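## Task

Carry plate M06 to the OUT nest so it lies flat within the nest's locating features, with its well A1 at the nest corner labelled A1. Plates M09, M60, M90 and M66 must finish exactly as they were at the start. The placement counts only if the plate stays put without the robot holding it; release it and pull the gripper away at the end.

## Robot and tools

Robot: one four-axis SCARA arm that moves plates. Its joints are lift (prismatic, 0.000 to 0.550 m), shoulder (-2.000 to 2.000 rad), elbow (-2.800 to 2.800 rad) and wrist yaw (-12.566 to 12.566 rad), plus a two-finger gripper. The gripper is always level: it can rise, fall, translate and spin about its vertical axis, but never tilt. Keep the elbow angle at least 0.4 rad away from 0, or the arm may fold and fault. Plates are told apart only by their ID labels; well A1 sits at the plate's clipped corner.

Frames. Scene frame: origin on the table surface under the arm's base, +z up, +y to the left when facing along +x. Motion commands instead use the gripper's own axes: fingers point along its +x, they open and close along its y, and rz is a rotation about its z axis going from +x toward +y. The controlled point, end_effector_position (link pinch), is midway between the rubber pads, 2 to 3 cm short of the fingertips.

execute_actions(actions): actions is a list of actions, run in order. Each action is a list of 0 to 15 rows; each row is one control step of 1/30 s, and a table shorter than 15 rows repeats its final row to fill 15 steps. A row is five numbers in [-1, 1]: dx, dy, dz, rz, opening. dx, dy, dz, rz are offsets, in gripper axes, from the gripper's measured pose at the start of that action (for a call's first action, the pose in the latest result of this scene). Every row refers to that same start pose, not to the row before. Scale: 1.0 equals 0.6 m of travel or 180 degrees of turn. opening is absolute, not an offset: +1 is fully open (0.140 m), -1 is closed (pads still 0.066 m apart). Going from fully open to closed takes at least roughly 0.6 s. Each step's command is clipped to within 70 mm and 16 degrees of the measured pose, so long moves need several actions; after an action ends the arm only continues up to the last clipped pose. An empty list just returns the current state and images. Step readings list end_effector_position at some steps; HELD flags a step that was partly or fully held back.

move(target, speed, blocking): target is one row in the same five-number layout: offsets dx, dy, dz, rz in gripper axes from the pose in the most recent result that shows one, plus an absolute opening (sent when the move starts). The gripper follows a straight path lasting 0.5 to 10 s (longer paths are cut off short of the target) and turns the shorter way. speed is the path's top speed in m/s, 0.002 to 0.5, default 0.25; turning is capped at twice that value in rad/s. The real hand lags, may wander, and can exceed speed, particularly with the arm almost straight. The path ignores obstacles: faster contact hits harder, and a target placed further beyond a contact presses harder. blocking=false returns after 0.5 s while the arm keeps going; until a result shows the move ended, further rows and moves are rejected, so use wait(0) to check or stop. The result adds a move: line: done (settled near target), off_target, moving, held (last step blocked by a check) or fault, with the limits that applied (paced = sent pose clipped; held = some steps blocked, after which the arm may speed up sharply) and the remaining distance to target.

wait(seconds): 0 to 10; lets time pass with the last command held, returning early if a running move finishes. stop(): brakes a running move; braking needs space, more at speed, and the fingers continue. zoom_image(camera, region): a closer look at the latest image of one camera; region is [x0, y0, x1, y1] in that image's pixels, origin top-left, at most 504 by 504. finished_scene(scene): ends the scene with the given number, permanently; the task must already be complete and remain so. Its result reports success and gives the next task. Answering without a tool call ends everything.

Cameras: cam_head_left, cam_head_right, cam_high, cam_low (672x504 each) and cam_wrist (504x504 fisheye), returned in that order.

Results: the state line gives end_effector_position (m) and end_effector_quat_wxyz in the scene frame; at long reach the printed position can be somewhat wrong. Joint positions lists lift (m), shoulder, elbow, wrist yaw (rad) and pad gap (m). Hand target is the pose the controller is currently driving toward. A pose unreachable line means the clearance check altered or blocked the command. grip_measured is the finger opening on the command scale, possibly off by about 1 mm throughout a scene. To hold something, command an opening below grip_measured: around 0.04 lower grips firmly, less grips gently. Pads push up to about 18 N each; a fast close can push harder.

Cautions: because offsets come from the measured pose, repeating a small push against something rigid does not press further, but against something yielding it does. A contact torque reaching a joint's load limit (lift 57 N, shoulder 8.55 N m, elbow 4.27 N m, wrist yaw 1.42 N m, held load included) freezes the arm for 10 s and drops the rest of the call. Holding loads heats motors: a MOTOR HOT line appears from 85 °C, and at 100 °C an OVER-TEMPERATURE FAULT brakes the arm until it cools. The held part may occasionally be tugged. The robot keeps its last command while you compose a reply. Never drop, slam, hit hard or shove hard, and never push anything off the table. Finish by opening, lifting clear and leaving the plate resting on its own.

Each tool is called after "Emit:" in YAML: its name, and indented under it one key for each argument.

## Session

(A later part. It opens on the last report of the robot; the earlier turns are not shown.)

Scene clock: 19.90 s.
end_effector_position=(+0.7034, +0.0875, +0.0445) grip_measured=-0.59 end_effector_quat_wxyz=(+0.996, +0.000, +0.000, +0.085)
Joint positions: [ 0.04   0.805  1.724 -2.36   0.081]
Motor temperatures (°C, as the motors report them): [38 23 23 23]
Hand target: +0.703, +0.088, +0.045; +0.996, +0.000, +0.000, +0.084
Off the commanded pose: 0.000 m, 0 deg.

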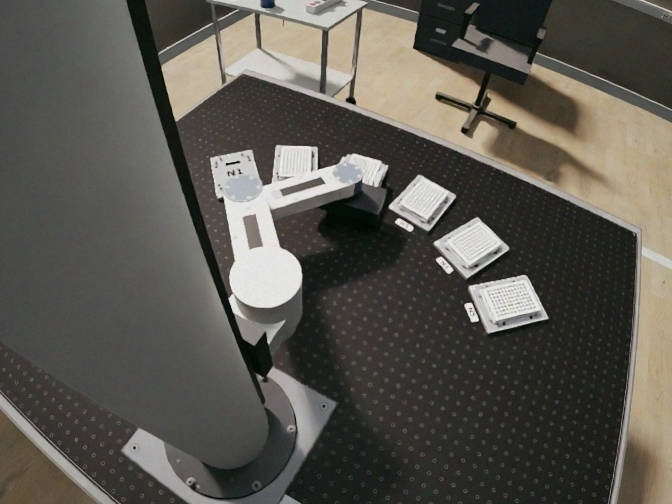

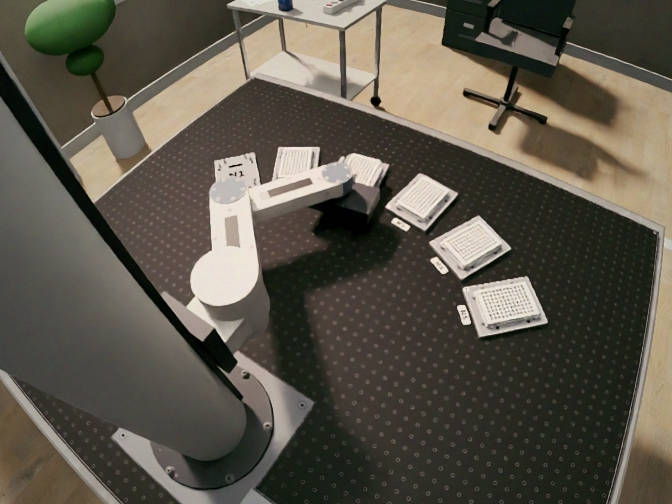

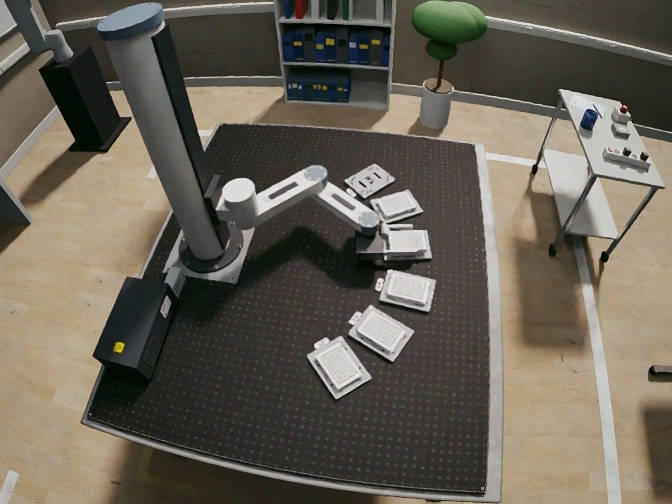

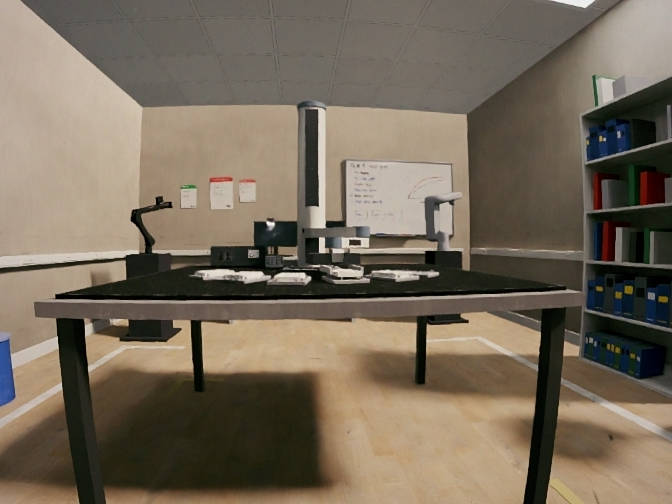

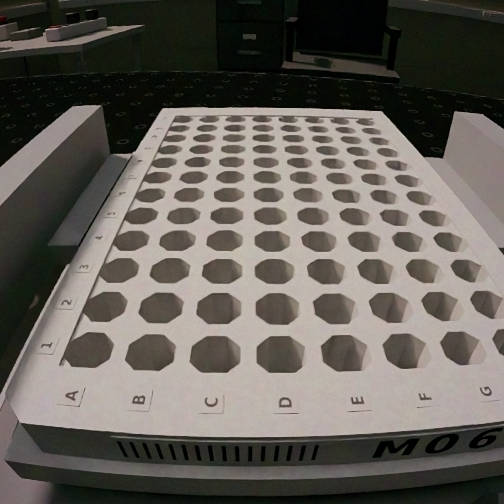

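Emit:
execute_actions:
  actions:
    - [[-0.00135,0.00078,0,-0.0002,-0.635],[-0.00135,0.00078,0,-0.0002,-0.635],[-0.00135,0.00078,-0.0005,-0.0002,-0.635],[-0.00135,0.00078,-0.001,-0.0002,-0.635],[-0.00135,0.00078,-0.0016,-0.0002,-0.635],[-0.00135,0.00078,-0.0022,-0.0002,-0.635],[-0.00135,0.00078,-0.0028,-0.0002,-0.635],[-0.00135,0.00078,-0.0033,-0.0002,-0.635],[-0.00135,0.00078,-0.0038,-0.0002,-0.635],[-0.00135,0.00078,-0.0042,-0.0002,-0.635],[-0.00135,0.00078,-0.0045,-0.0002,-0.635]]

Scene clock: 22.00 s.
end_effector_position=(+0.7025, +0.0878, +0.0418) grip_measured=-0.59 end_effector_quat_wxyz=(+0.996, +0.000, +0.000, +0.084)
Joint positions: [ 0.037  0.809  1.719 -2.359  0.081]
Motor temperatures (°C, as the motors report them): [38 23 23 23]
Hand target: +0.703, +0.088, +0.042; +0.996, +0.000, +0.000, +0.084
Off the commanded pose: 0.000 m, 0 deg.
Step readings (end_effector_position):
0: (+0.7034, +0.0875, +0.0445)
1: (+0.7033, +0.0875, +0.0445)
2: (+0.7026, +0.0876, +0.0445)
4: (+0.7025, +0.0878, +0.0443)
8: (+0.7025, +0.0878, +0.0428)
15: end_effector_position above

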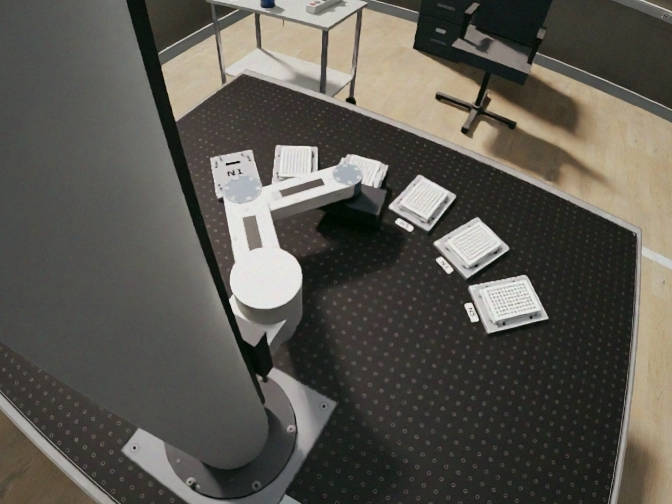

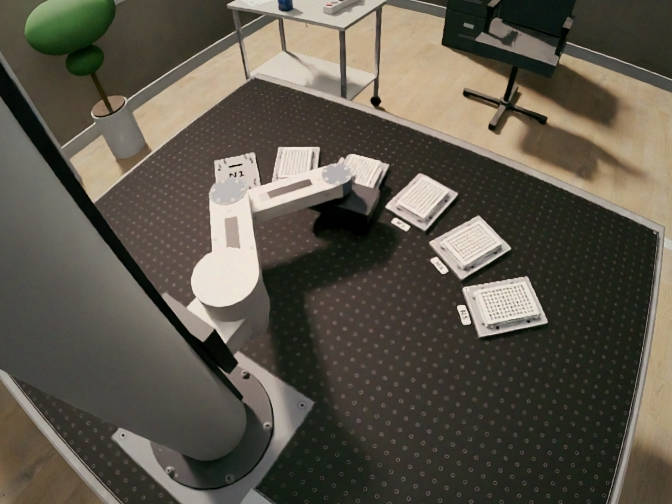

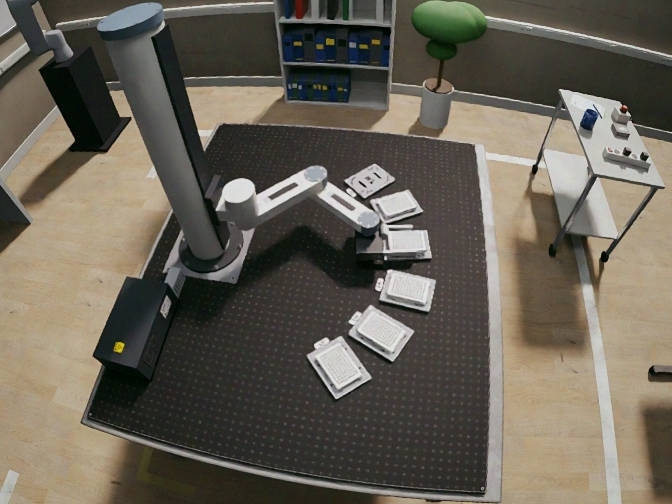

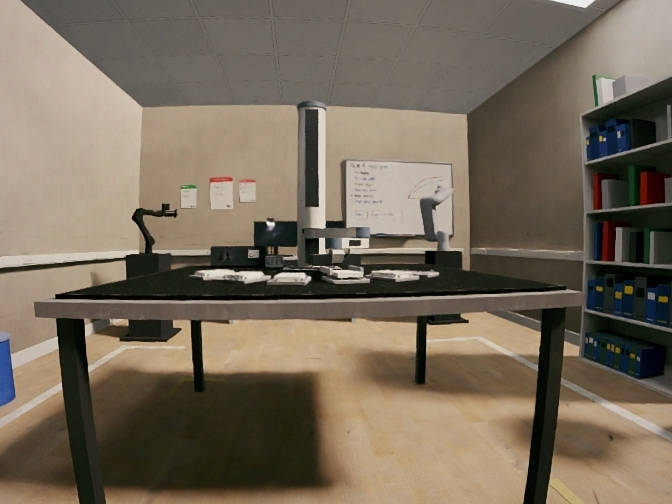

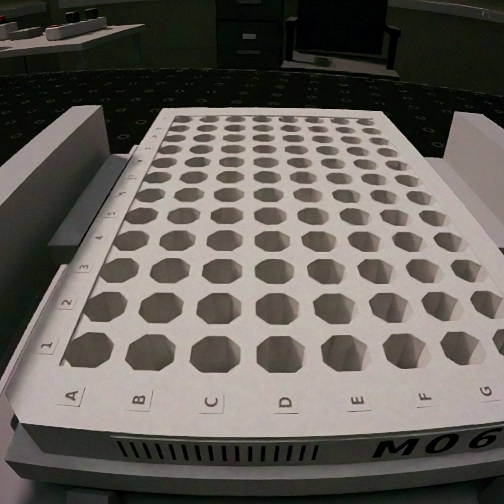

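Emit:
zoom_image:
  camera: "cam_wrist"
  region: [50, 464, 130, 504]

Emit:
zoom_image:
  camera: "cam_wrist"
  region: [454, 459, 504, 504]

Emit:
zoom_image:
  camera: "cam_wrist"
  region: [115, 130, 151, 166]

Emit:
zoom_image:
  camera: "cam_wrist"
  region: [35, 255, 80, 300]

Emit:
zoom_image:
  camera: "cam_wrist"
  region: [0, 340, 60, 460]

Region (50, 464, 130, 504) of cam_wrist's 504x504 image, scaled by 6.300, with more detail than that image has.

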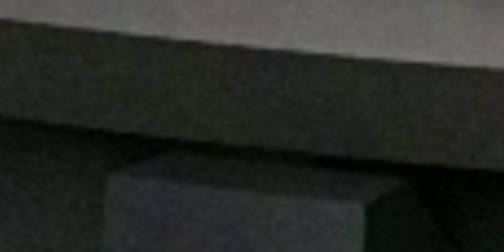

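Region (454, 459, 504, 504) of cam_wrist's 504x504 image, scaled by 10.080, with more detail than that image has; it fills the top 454 rows of this view, and the rest is white.

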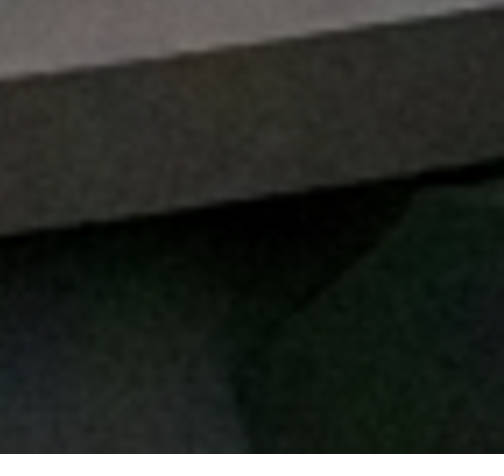

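Region (115, 130, 151, 166) of cam_wrist's 504x504 image, scaled by 14.000, with more detail than that image has.

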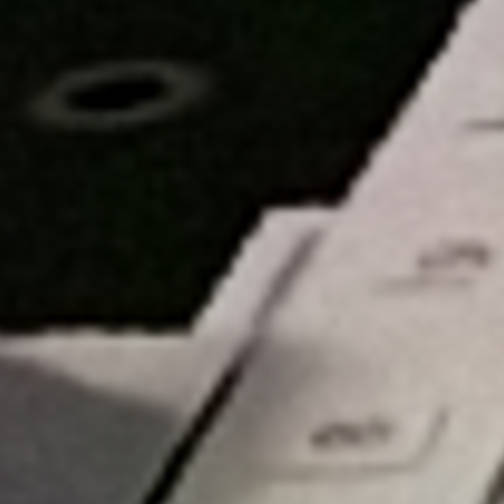

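Region (35, 255, 80, 300) of cam_wrist's 504x504 image, scaled by 11.200, with more detail than that image has.

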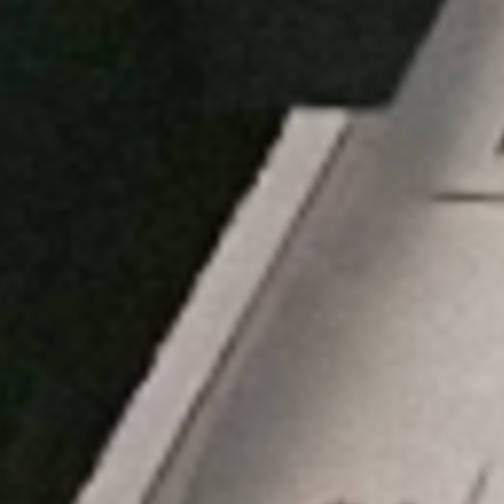

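Region (0, 340, 60, 460) of cam_wrist's 504x504 image, scaled by 4.200, with more detail than that image has.

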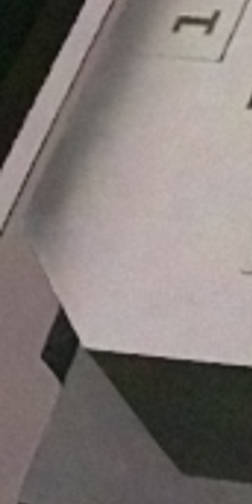

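Emit:
zoom_image:
  camera: "cam_wrist"
  region: [180, 325, 320, 385]

Emit:
zoom_image:
  camera: "cam_wrist"
  region: [95, 480, 135, 504]

Emit:
zoom_image:
  camera: "cam_wrist"
  region: [0, 400, 40, 470]

Region (180, 325, 320, 385) of cam_wrist's 504x504 image, scaled by 3.600, with more detail than that image has; it fills the top 216 rows of this view, and the rest is white.

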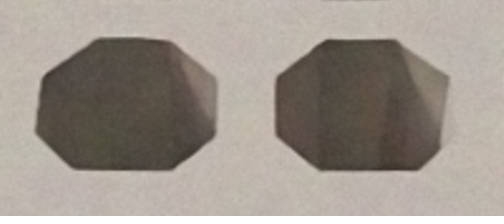

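Region (95, 480, 135, 504) of cam_wrist's 504x504 image, scaled by 12.600, with more detail than that image has; it fills the top 302 rows of this view, and the rest is white.

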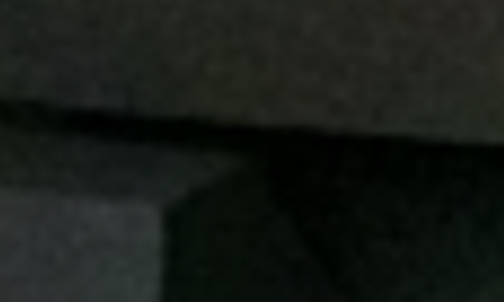

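Region (0, 400, 40, 470) of cam_wrist's 504x504 image, scaled by 7.200, with more detail than that image has; it fills the left 288 columns of this view, and the rest is white.

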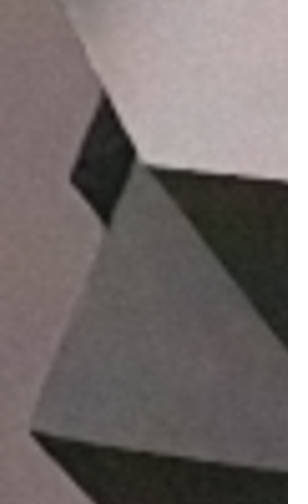

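Emit:
execute_actions:
  actions: []

Scene clock: 23.20 s.
end_effector_position=(+0.7025, +0.0878, +0.0418) grip_measured=-0.59 end_effector_quat_wxyz=(+0.996, +0.000, +0.000, +0.084)
Joint positions: [ 0.037  0.809  1.719 -2.359  0.081]
Motor temperatures (°C, as the motors report them): [38 23 23 23]
Hand target: +0.703, +0.088, +0.042; +0.996, +0.000, +0.000, +0.084
Off the commanded pose: 0.000 m, 0 deg.

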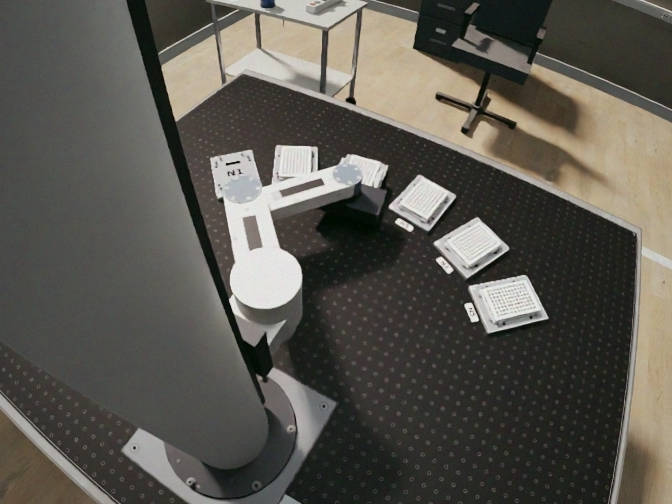

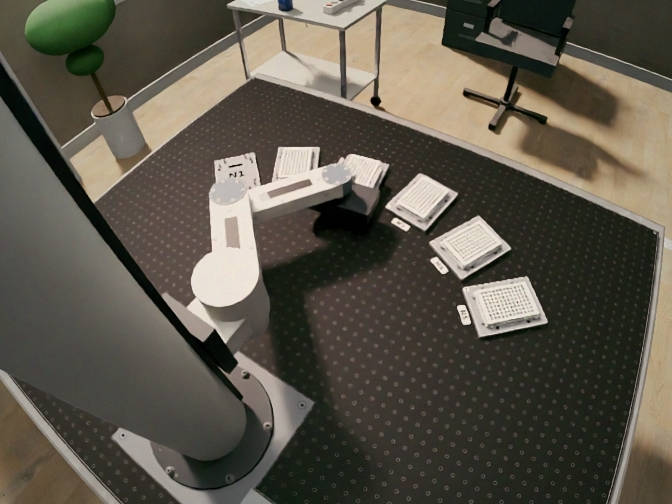

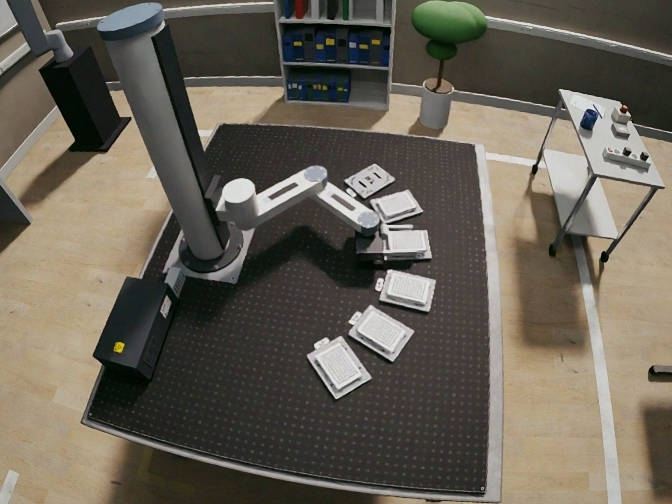

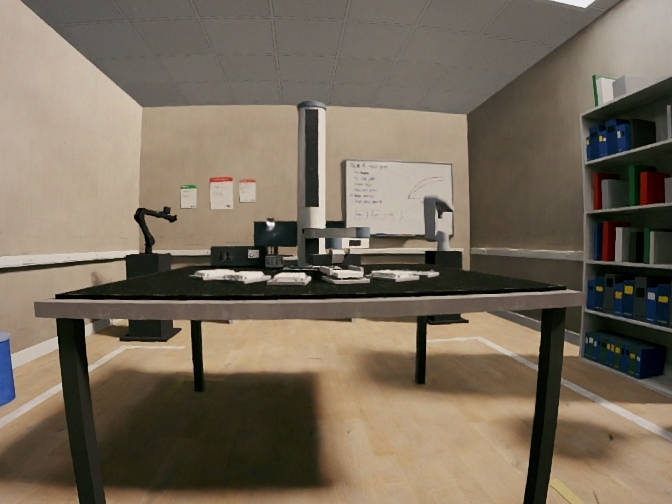

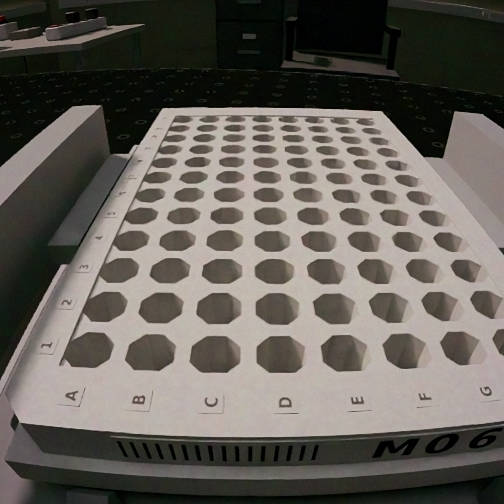

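Emit:
zoom_image:
  camera: "cam_wrist"
  region: [100, 90, 460, 190]

Emit:
zoom_image:
  camera: "cam_wrist"
  region: [0, 400, 200, 504]

Region (100, 90, 460, 190) of cam_wrist's 504x504 image, scaled by 1.400, with more detail than that image has.

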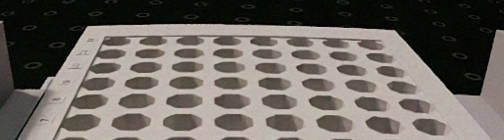

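Region (0, 400, 200, 504) of cam_wrist's 504x504 image, scaled by 2.520, with more detail than that image has; it fills the top 262 rows of this view, and the rest is white.

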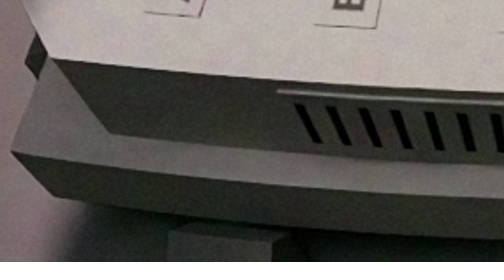

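Emit:
execute_actions:
  actions:
    - [[0.0002,-0.0003,0,0,-0.635],[0.0002,-0.0003,-0.0010,0,-0.635],[0.0002,-0.0003,-0.0022,0,-0.635],[0.0002,-0.0003,-0.0034,0,-0.635],[0.0002,-0.0003,-0.0046,0,-0.635],[0.0002,-0.0003,-0.0058,0,-0.635],[0.0002,-0.0003,-0.0070,0,-0.635],[0.0002,-0.0003,-0.0082,0,-0.635],[0.0002,-0.0003,-0.0094,0,-0.635],[0.0002,-0.0003,-0.0105,0,-0.635],[0.0002,-0.0003,-0.0114,0,-0.635],[0.0002,-0.0003,-0.0121,0,-0.635],[0.0002,-0.0003,-0.0125,0,-0.635],[0.0002,-0.0003,-0.0127,0,-0.635],[0.0002,-0.0003,-0.0127,0,-0.635]]

Scene clock: 24.00 s.
end_effector_position=(+0.7027, +0.0876, +0.0342) grip_measured=-0.59 end_effector_quat_wxyz=(+0.996, +0.000, +0.000, +0.084)
Joint positions: [ 0.029  0.808  1.72  -2.359  0.081]
Motor temperatures (°C, as the motors report them): [38 23 23 23]
Hand target: +0.703, +0.088, +0.034; +0.996, +0.000, +0.000, +0.084
Off the commanded pose: 0.000 m, 0 deg.
Step readings (end_effector_position):
0: (+0.7025, +0.0878, +0.0418)
1: (+0.7026, +0.0878, +0.0418)
2: (+0.7027, +0.0877, +0.0418)
4: (+0.7027, +0.0876, +0.0405)
8: (+0.7027, +0.0876, +0.0376)
15: end_effector_position above

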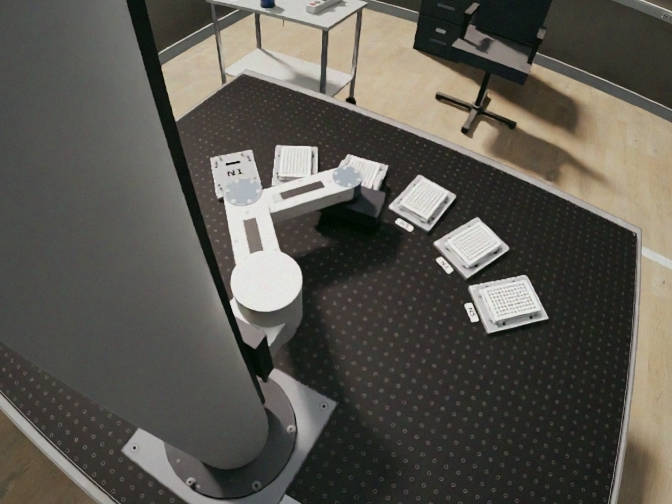

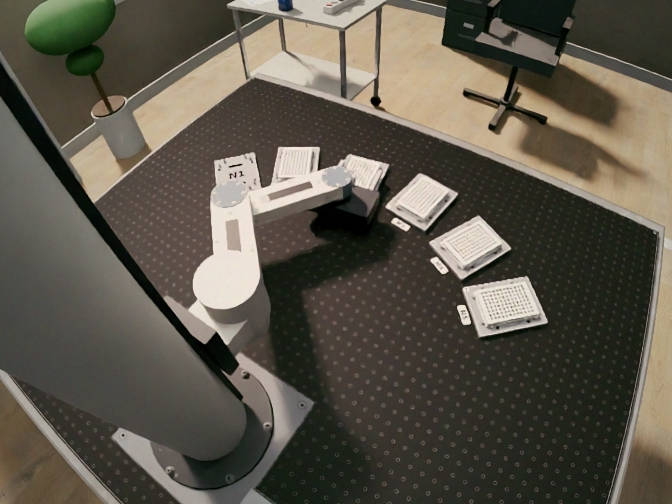

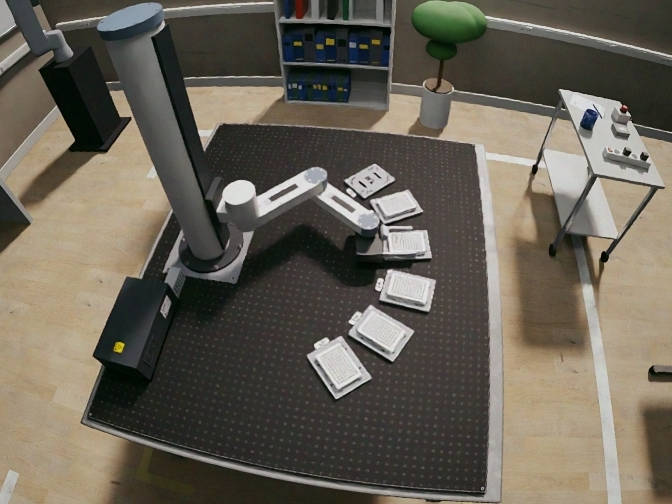

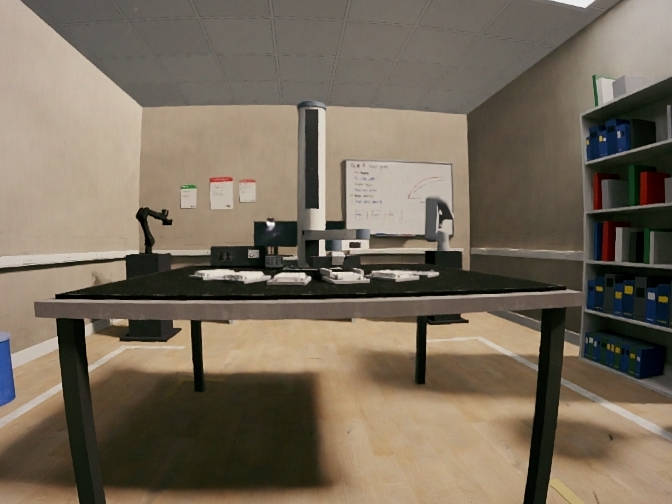

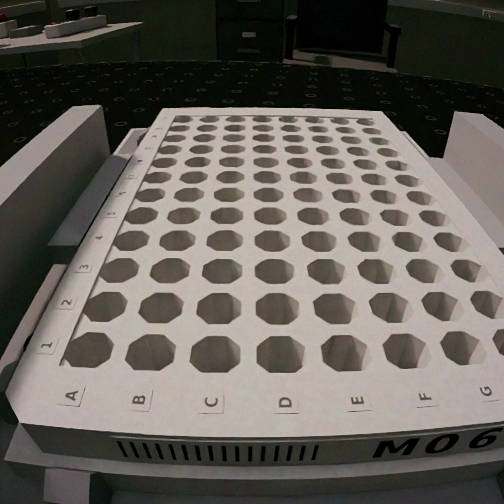

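Emit:
execute_actions:
  actions: []

Emit:
zoom_image:
  camera: "cam_wrist"
  region: [100, 95, 200, 165]

Emit:
zoom_image:
  camera: "cam_wrist"
  region: [350, 95, 450, 165]

Emit:
zoom_image:
  camera: "cam_wrist"
  region: [0, 420, 140, 504]

Scene clock: 24.13 s.
end_effector_position=(+0.7027, +0.0876, +0.0342) grip_measured=-0.59 end_effector_quat_wxyz=(+0.996, +0.000, +0.000, +0.084)
Joint positions: [ 0.029  0.808  1.72  -2.359  0.081]
Motor temperatures (°C, as the motors report them): [38 23 23 23]
Hand target: +0.703, +0.088, +0.034; +0.996, +0.000, +0.000, +0.084
Off the commanded pose: 0.000 m, 0 deg.

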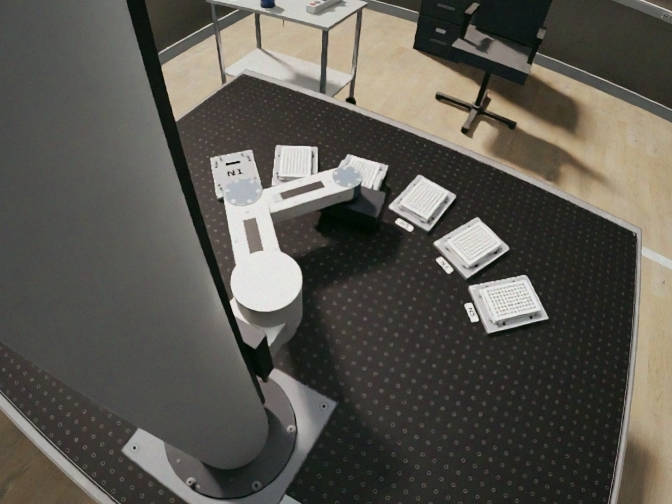

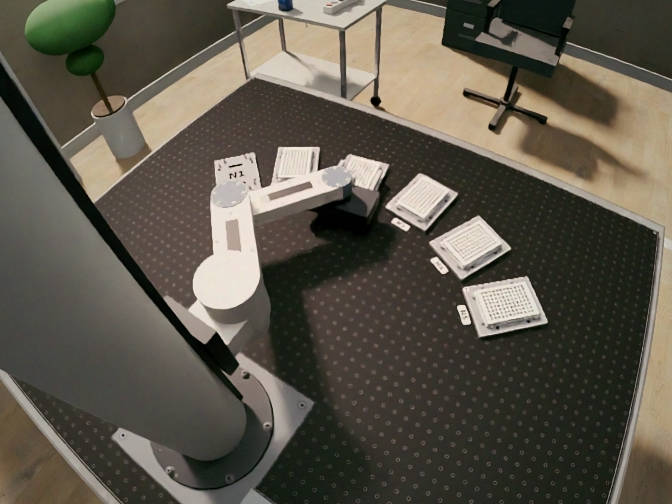

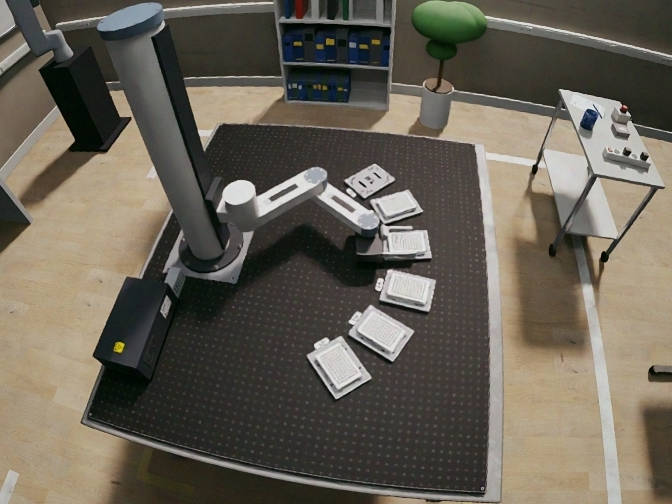

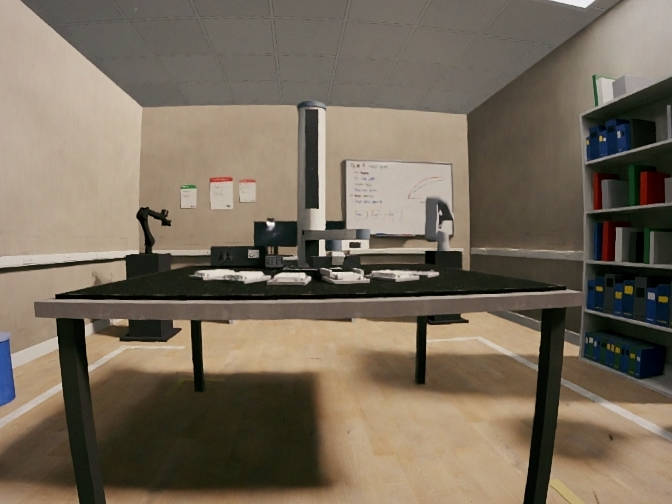

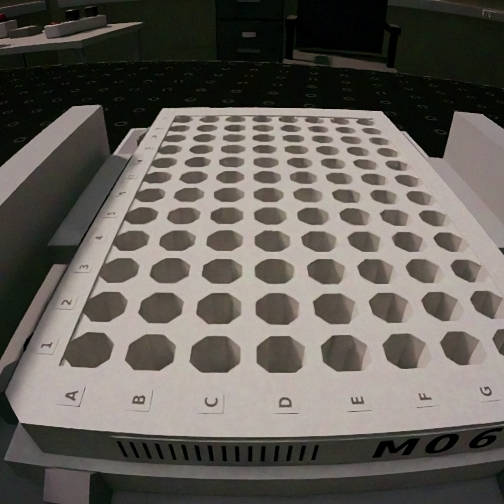

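Region (100, 95, 200, 165) of cam_wrist's 504x504 image, scaled by 5.040, with more detail than that image has; it fills the top 353 rows of this view, and the rest is white.

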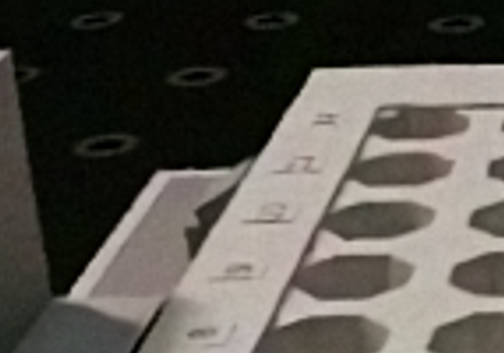

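Region (350, 95, 450, 165) of cam_wrist's 504x504 image, scaled by 5.040, with more detail than that image has; it fills the top 353 rows of this view, and the rest is white.

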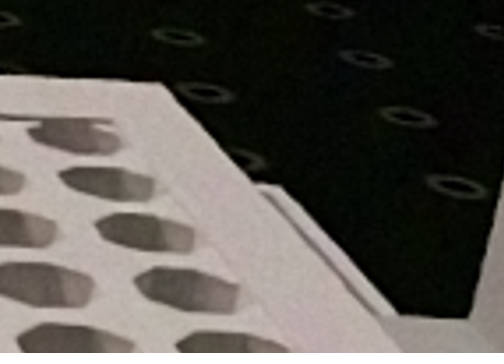

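Region (0, 420, 140, 504) of cam_wrist's 504x504 image, scaled by 3.600, with more detail than that image has; it fills the top 302 rows of this view, and the rest is white.

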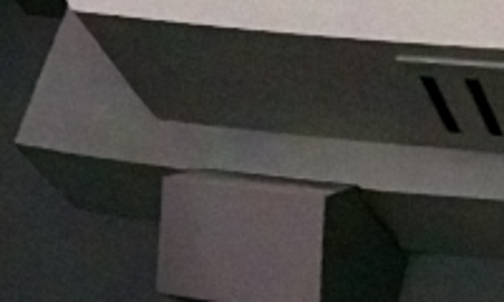

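Emit:
execute_actions:
  actions:
    - [[0,0,0,0,-0.60],[0,0,0,0,-0.55],[0,0,0,0,-0.46],[0,0,0,0,-0.36],[0,0,0,0,-0.26],[0,0,0.02,0,-0.2],[0,0,0.05,0,-0.2],[0,0,0.08,0,-0.2],[0,0,0.10,0,-0.2],[0,0,0.11,0,-0.2],[0,0,0.12,0,-0.2],[-0.02,0,0.13,0,-0.2],[-0.04,0,0.14,0,-0.2],[-0.07,0,0.15,0,-0.2],[-0.10,0,0.16,0,-0.2]]
    - [[-0.08,0,0.08,0,-0.2],[-0.11,0,0.09,0,-0.2],[-0.14,0,0.10,0,-0.2],[-0.17,0,0.11,0,-0.2],[-0.20,0,0.12,0,-0.2],[-0.22,0,0.12,0,-0.2],[-0.24,0,0.12,0,-0.2],[-0.25,0,0.12,0,-0.2]]

Scene clock: 25.63 s.
end_effector_position=(+0.5571, +0.0621, +0.1720) grip_measured=-0.20 end_effector_quat_wxyz=(+0.997, +0.000, +0.000, +0.082)
Joint positions: [ 0.167  1.097  0.979 -1.911  0.096]
Motor temperatures (°C, as the motors report them): [38 23 23 23]
Hand target: +0.553, +0.062, +0.172; +0.996, +0.000, +0.000, +0.084
Off the commanded pose: 0.005 m, 0 deg.
Step readings (end_effector_position; steps 1 to 15: 1st action; 16 to 30: 2nd action):
0: (+0.7027, +0.0876, +0.0342)
1: (+0.7027, +0.0876, +0.0342)
2: (+0.7027, +0.0876, +0.0342)
4: (+0.7027, +0.0876, +0.0342)
8: (+0.7027, +0.0876, +0.0386)
15: (+0.7001, +0.0871, +0.1000)
16: (+0.6965, +0.0863, +0.1088)
17: (+0.6909, +0.0850, +0.1181)
19: (+0.6743, +0.0814, +0.1360)
23: (+0.6286, +0.0723, +0.1579)
30: end_effector_position above

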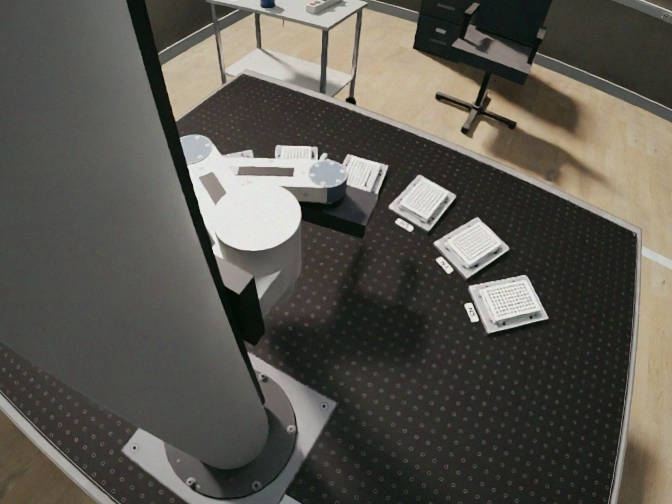

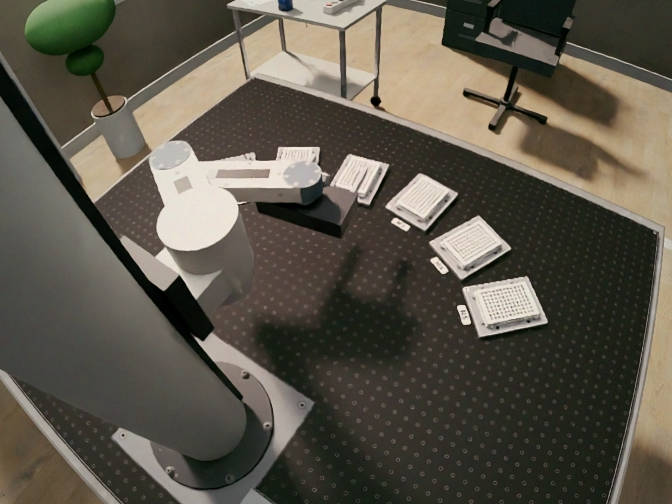

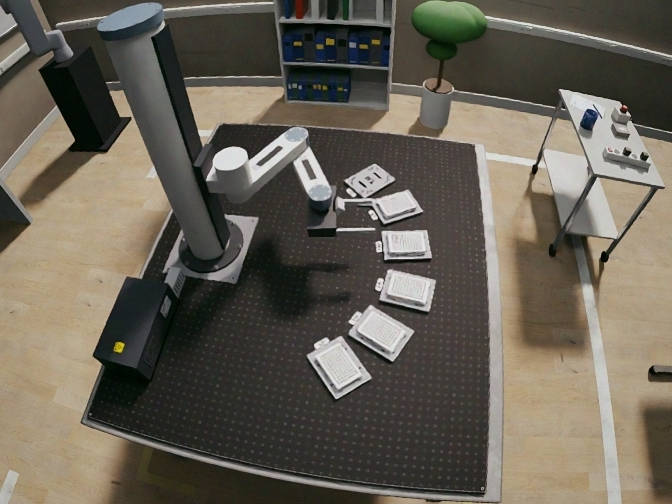

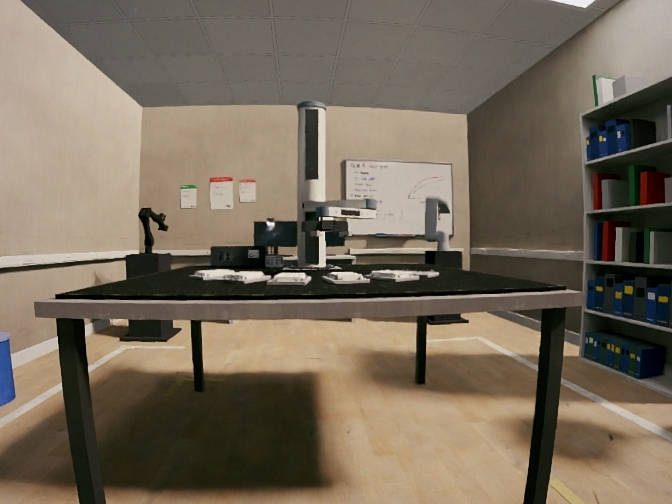

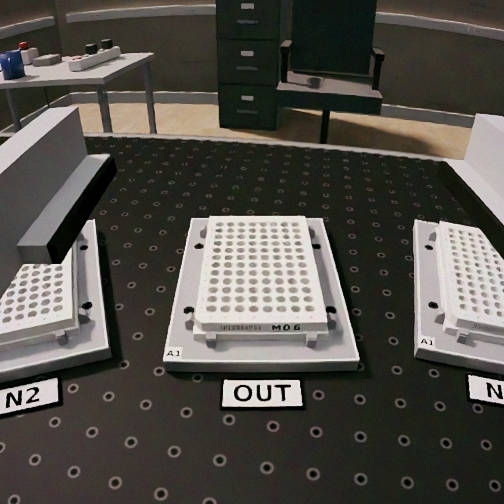

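Emit:
zoom_image:
  camera: "cam_wrist"
  region: [150, 200, 375, 415]

Emit:
zoom_image:
  camera: "cam_low"
  region: [180, 255, 450, 295]

Emit:
zoom_image:
  camera: "cam_low"
  region: [310, 262, 380, 292]

Region (150, 200, 375, 415) of cam_wrist's 504x504 image, scaled by 2.240, with more detail than that image has; it fills the top 482 rows of this view, and the rest is white.

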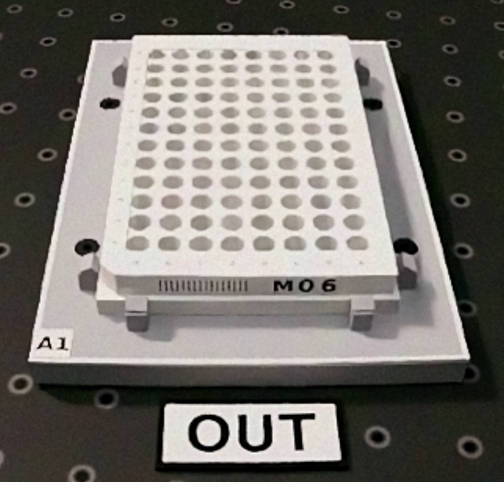

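Region (180, 255, 450, 295) of cam_low's 672x504 image, scaled by 1.867, with more detail than that image has; it fills the top 75 rows of this view, and the rest is white.

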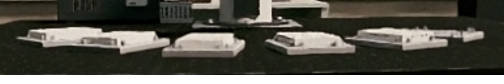

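Region (310, 262, 380, 292) of cam_low's 672x504 image, scaled by 7.200, with more detail than that image has; it fills the top 216 rows of this view, and the rest is white.

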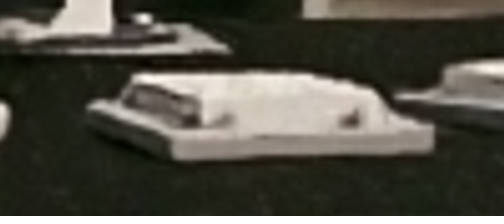

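M06 sits flat inside the OUT locators with its cut corner at A1, and the gripper is clear.

Emit:
finished_scene:
  scene: 2

The scene is finished: the task was done.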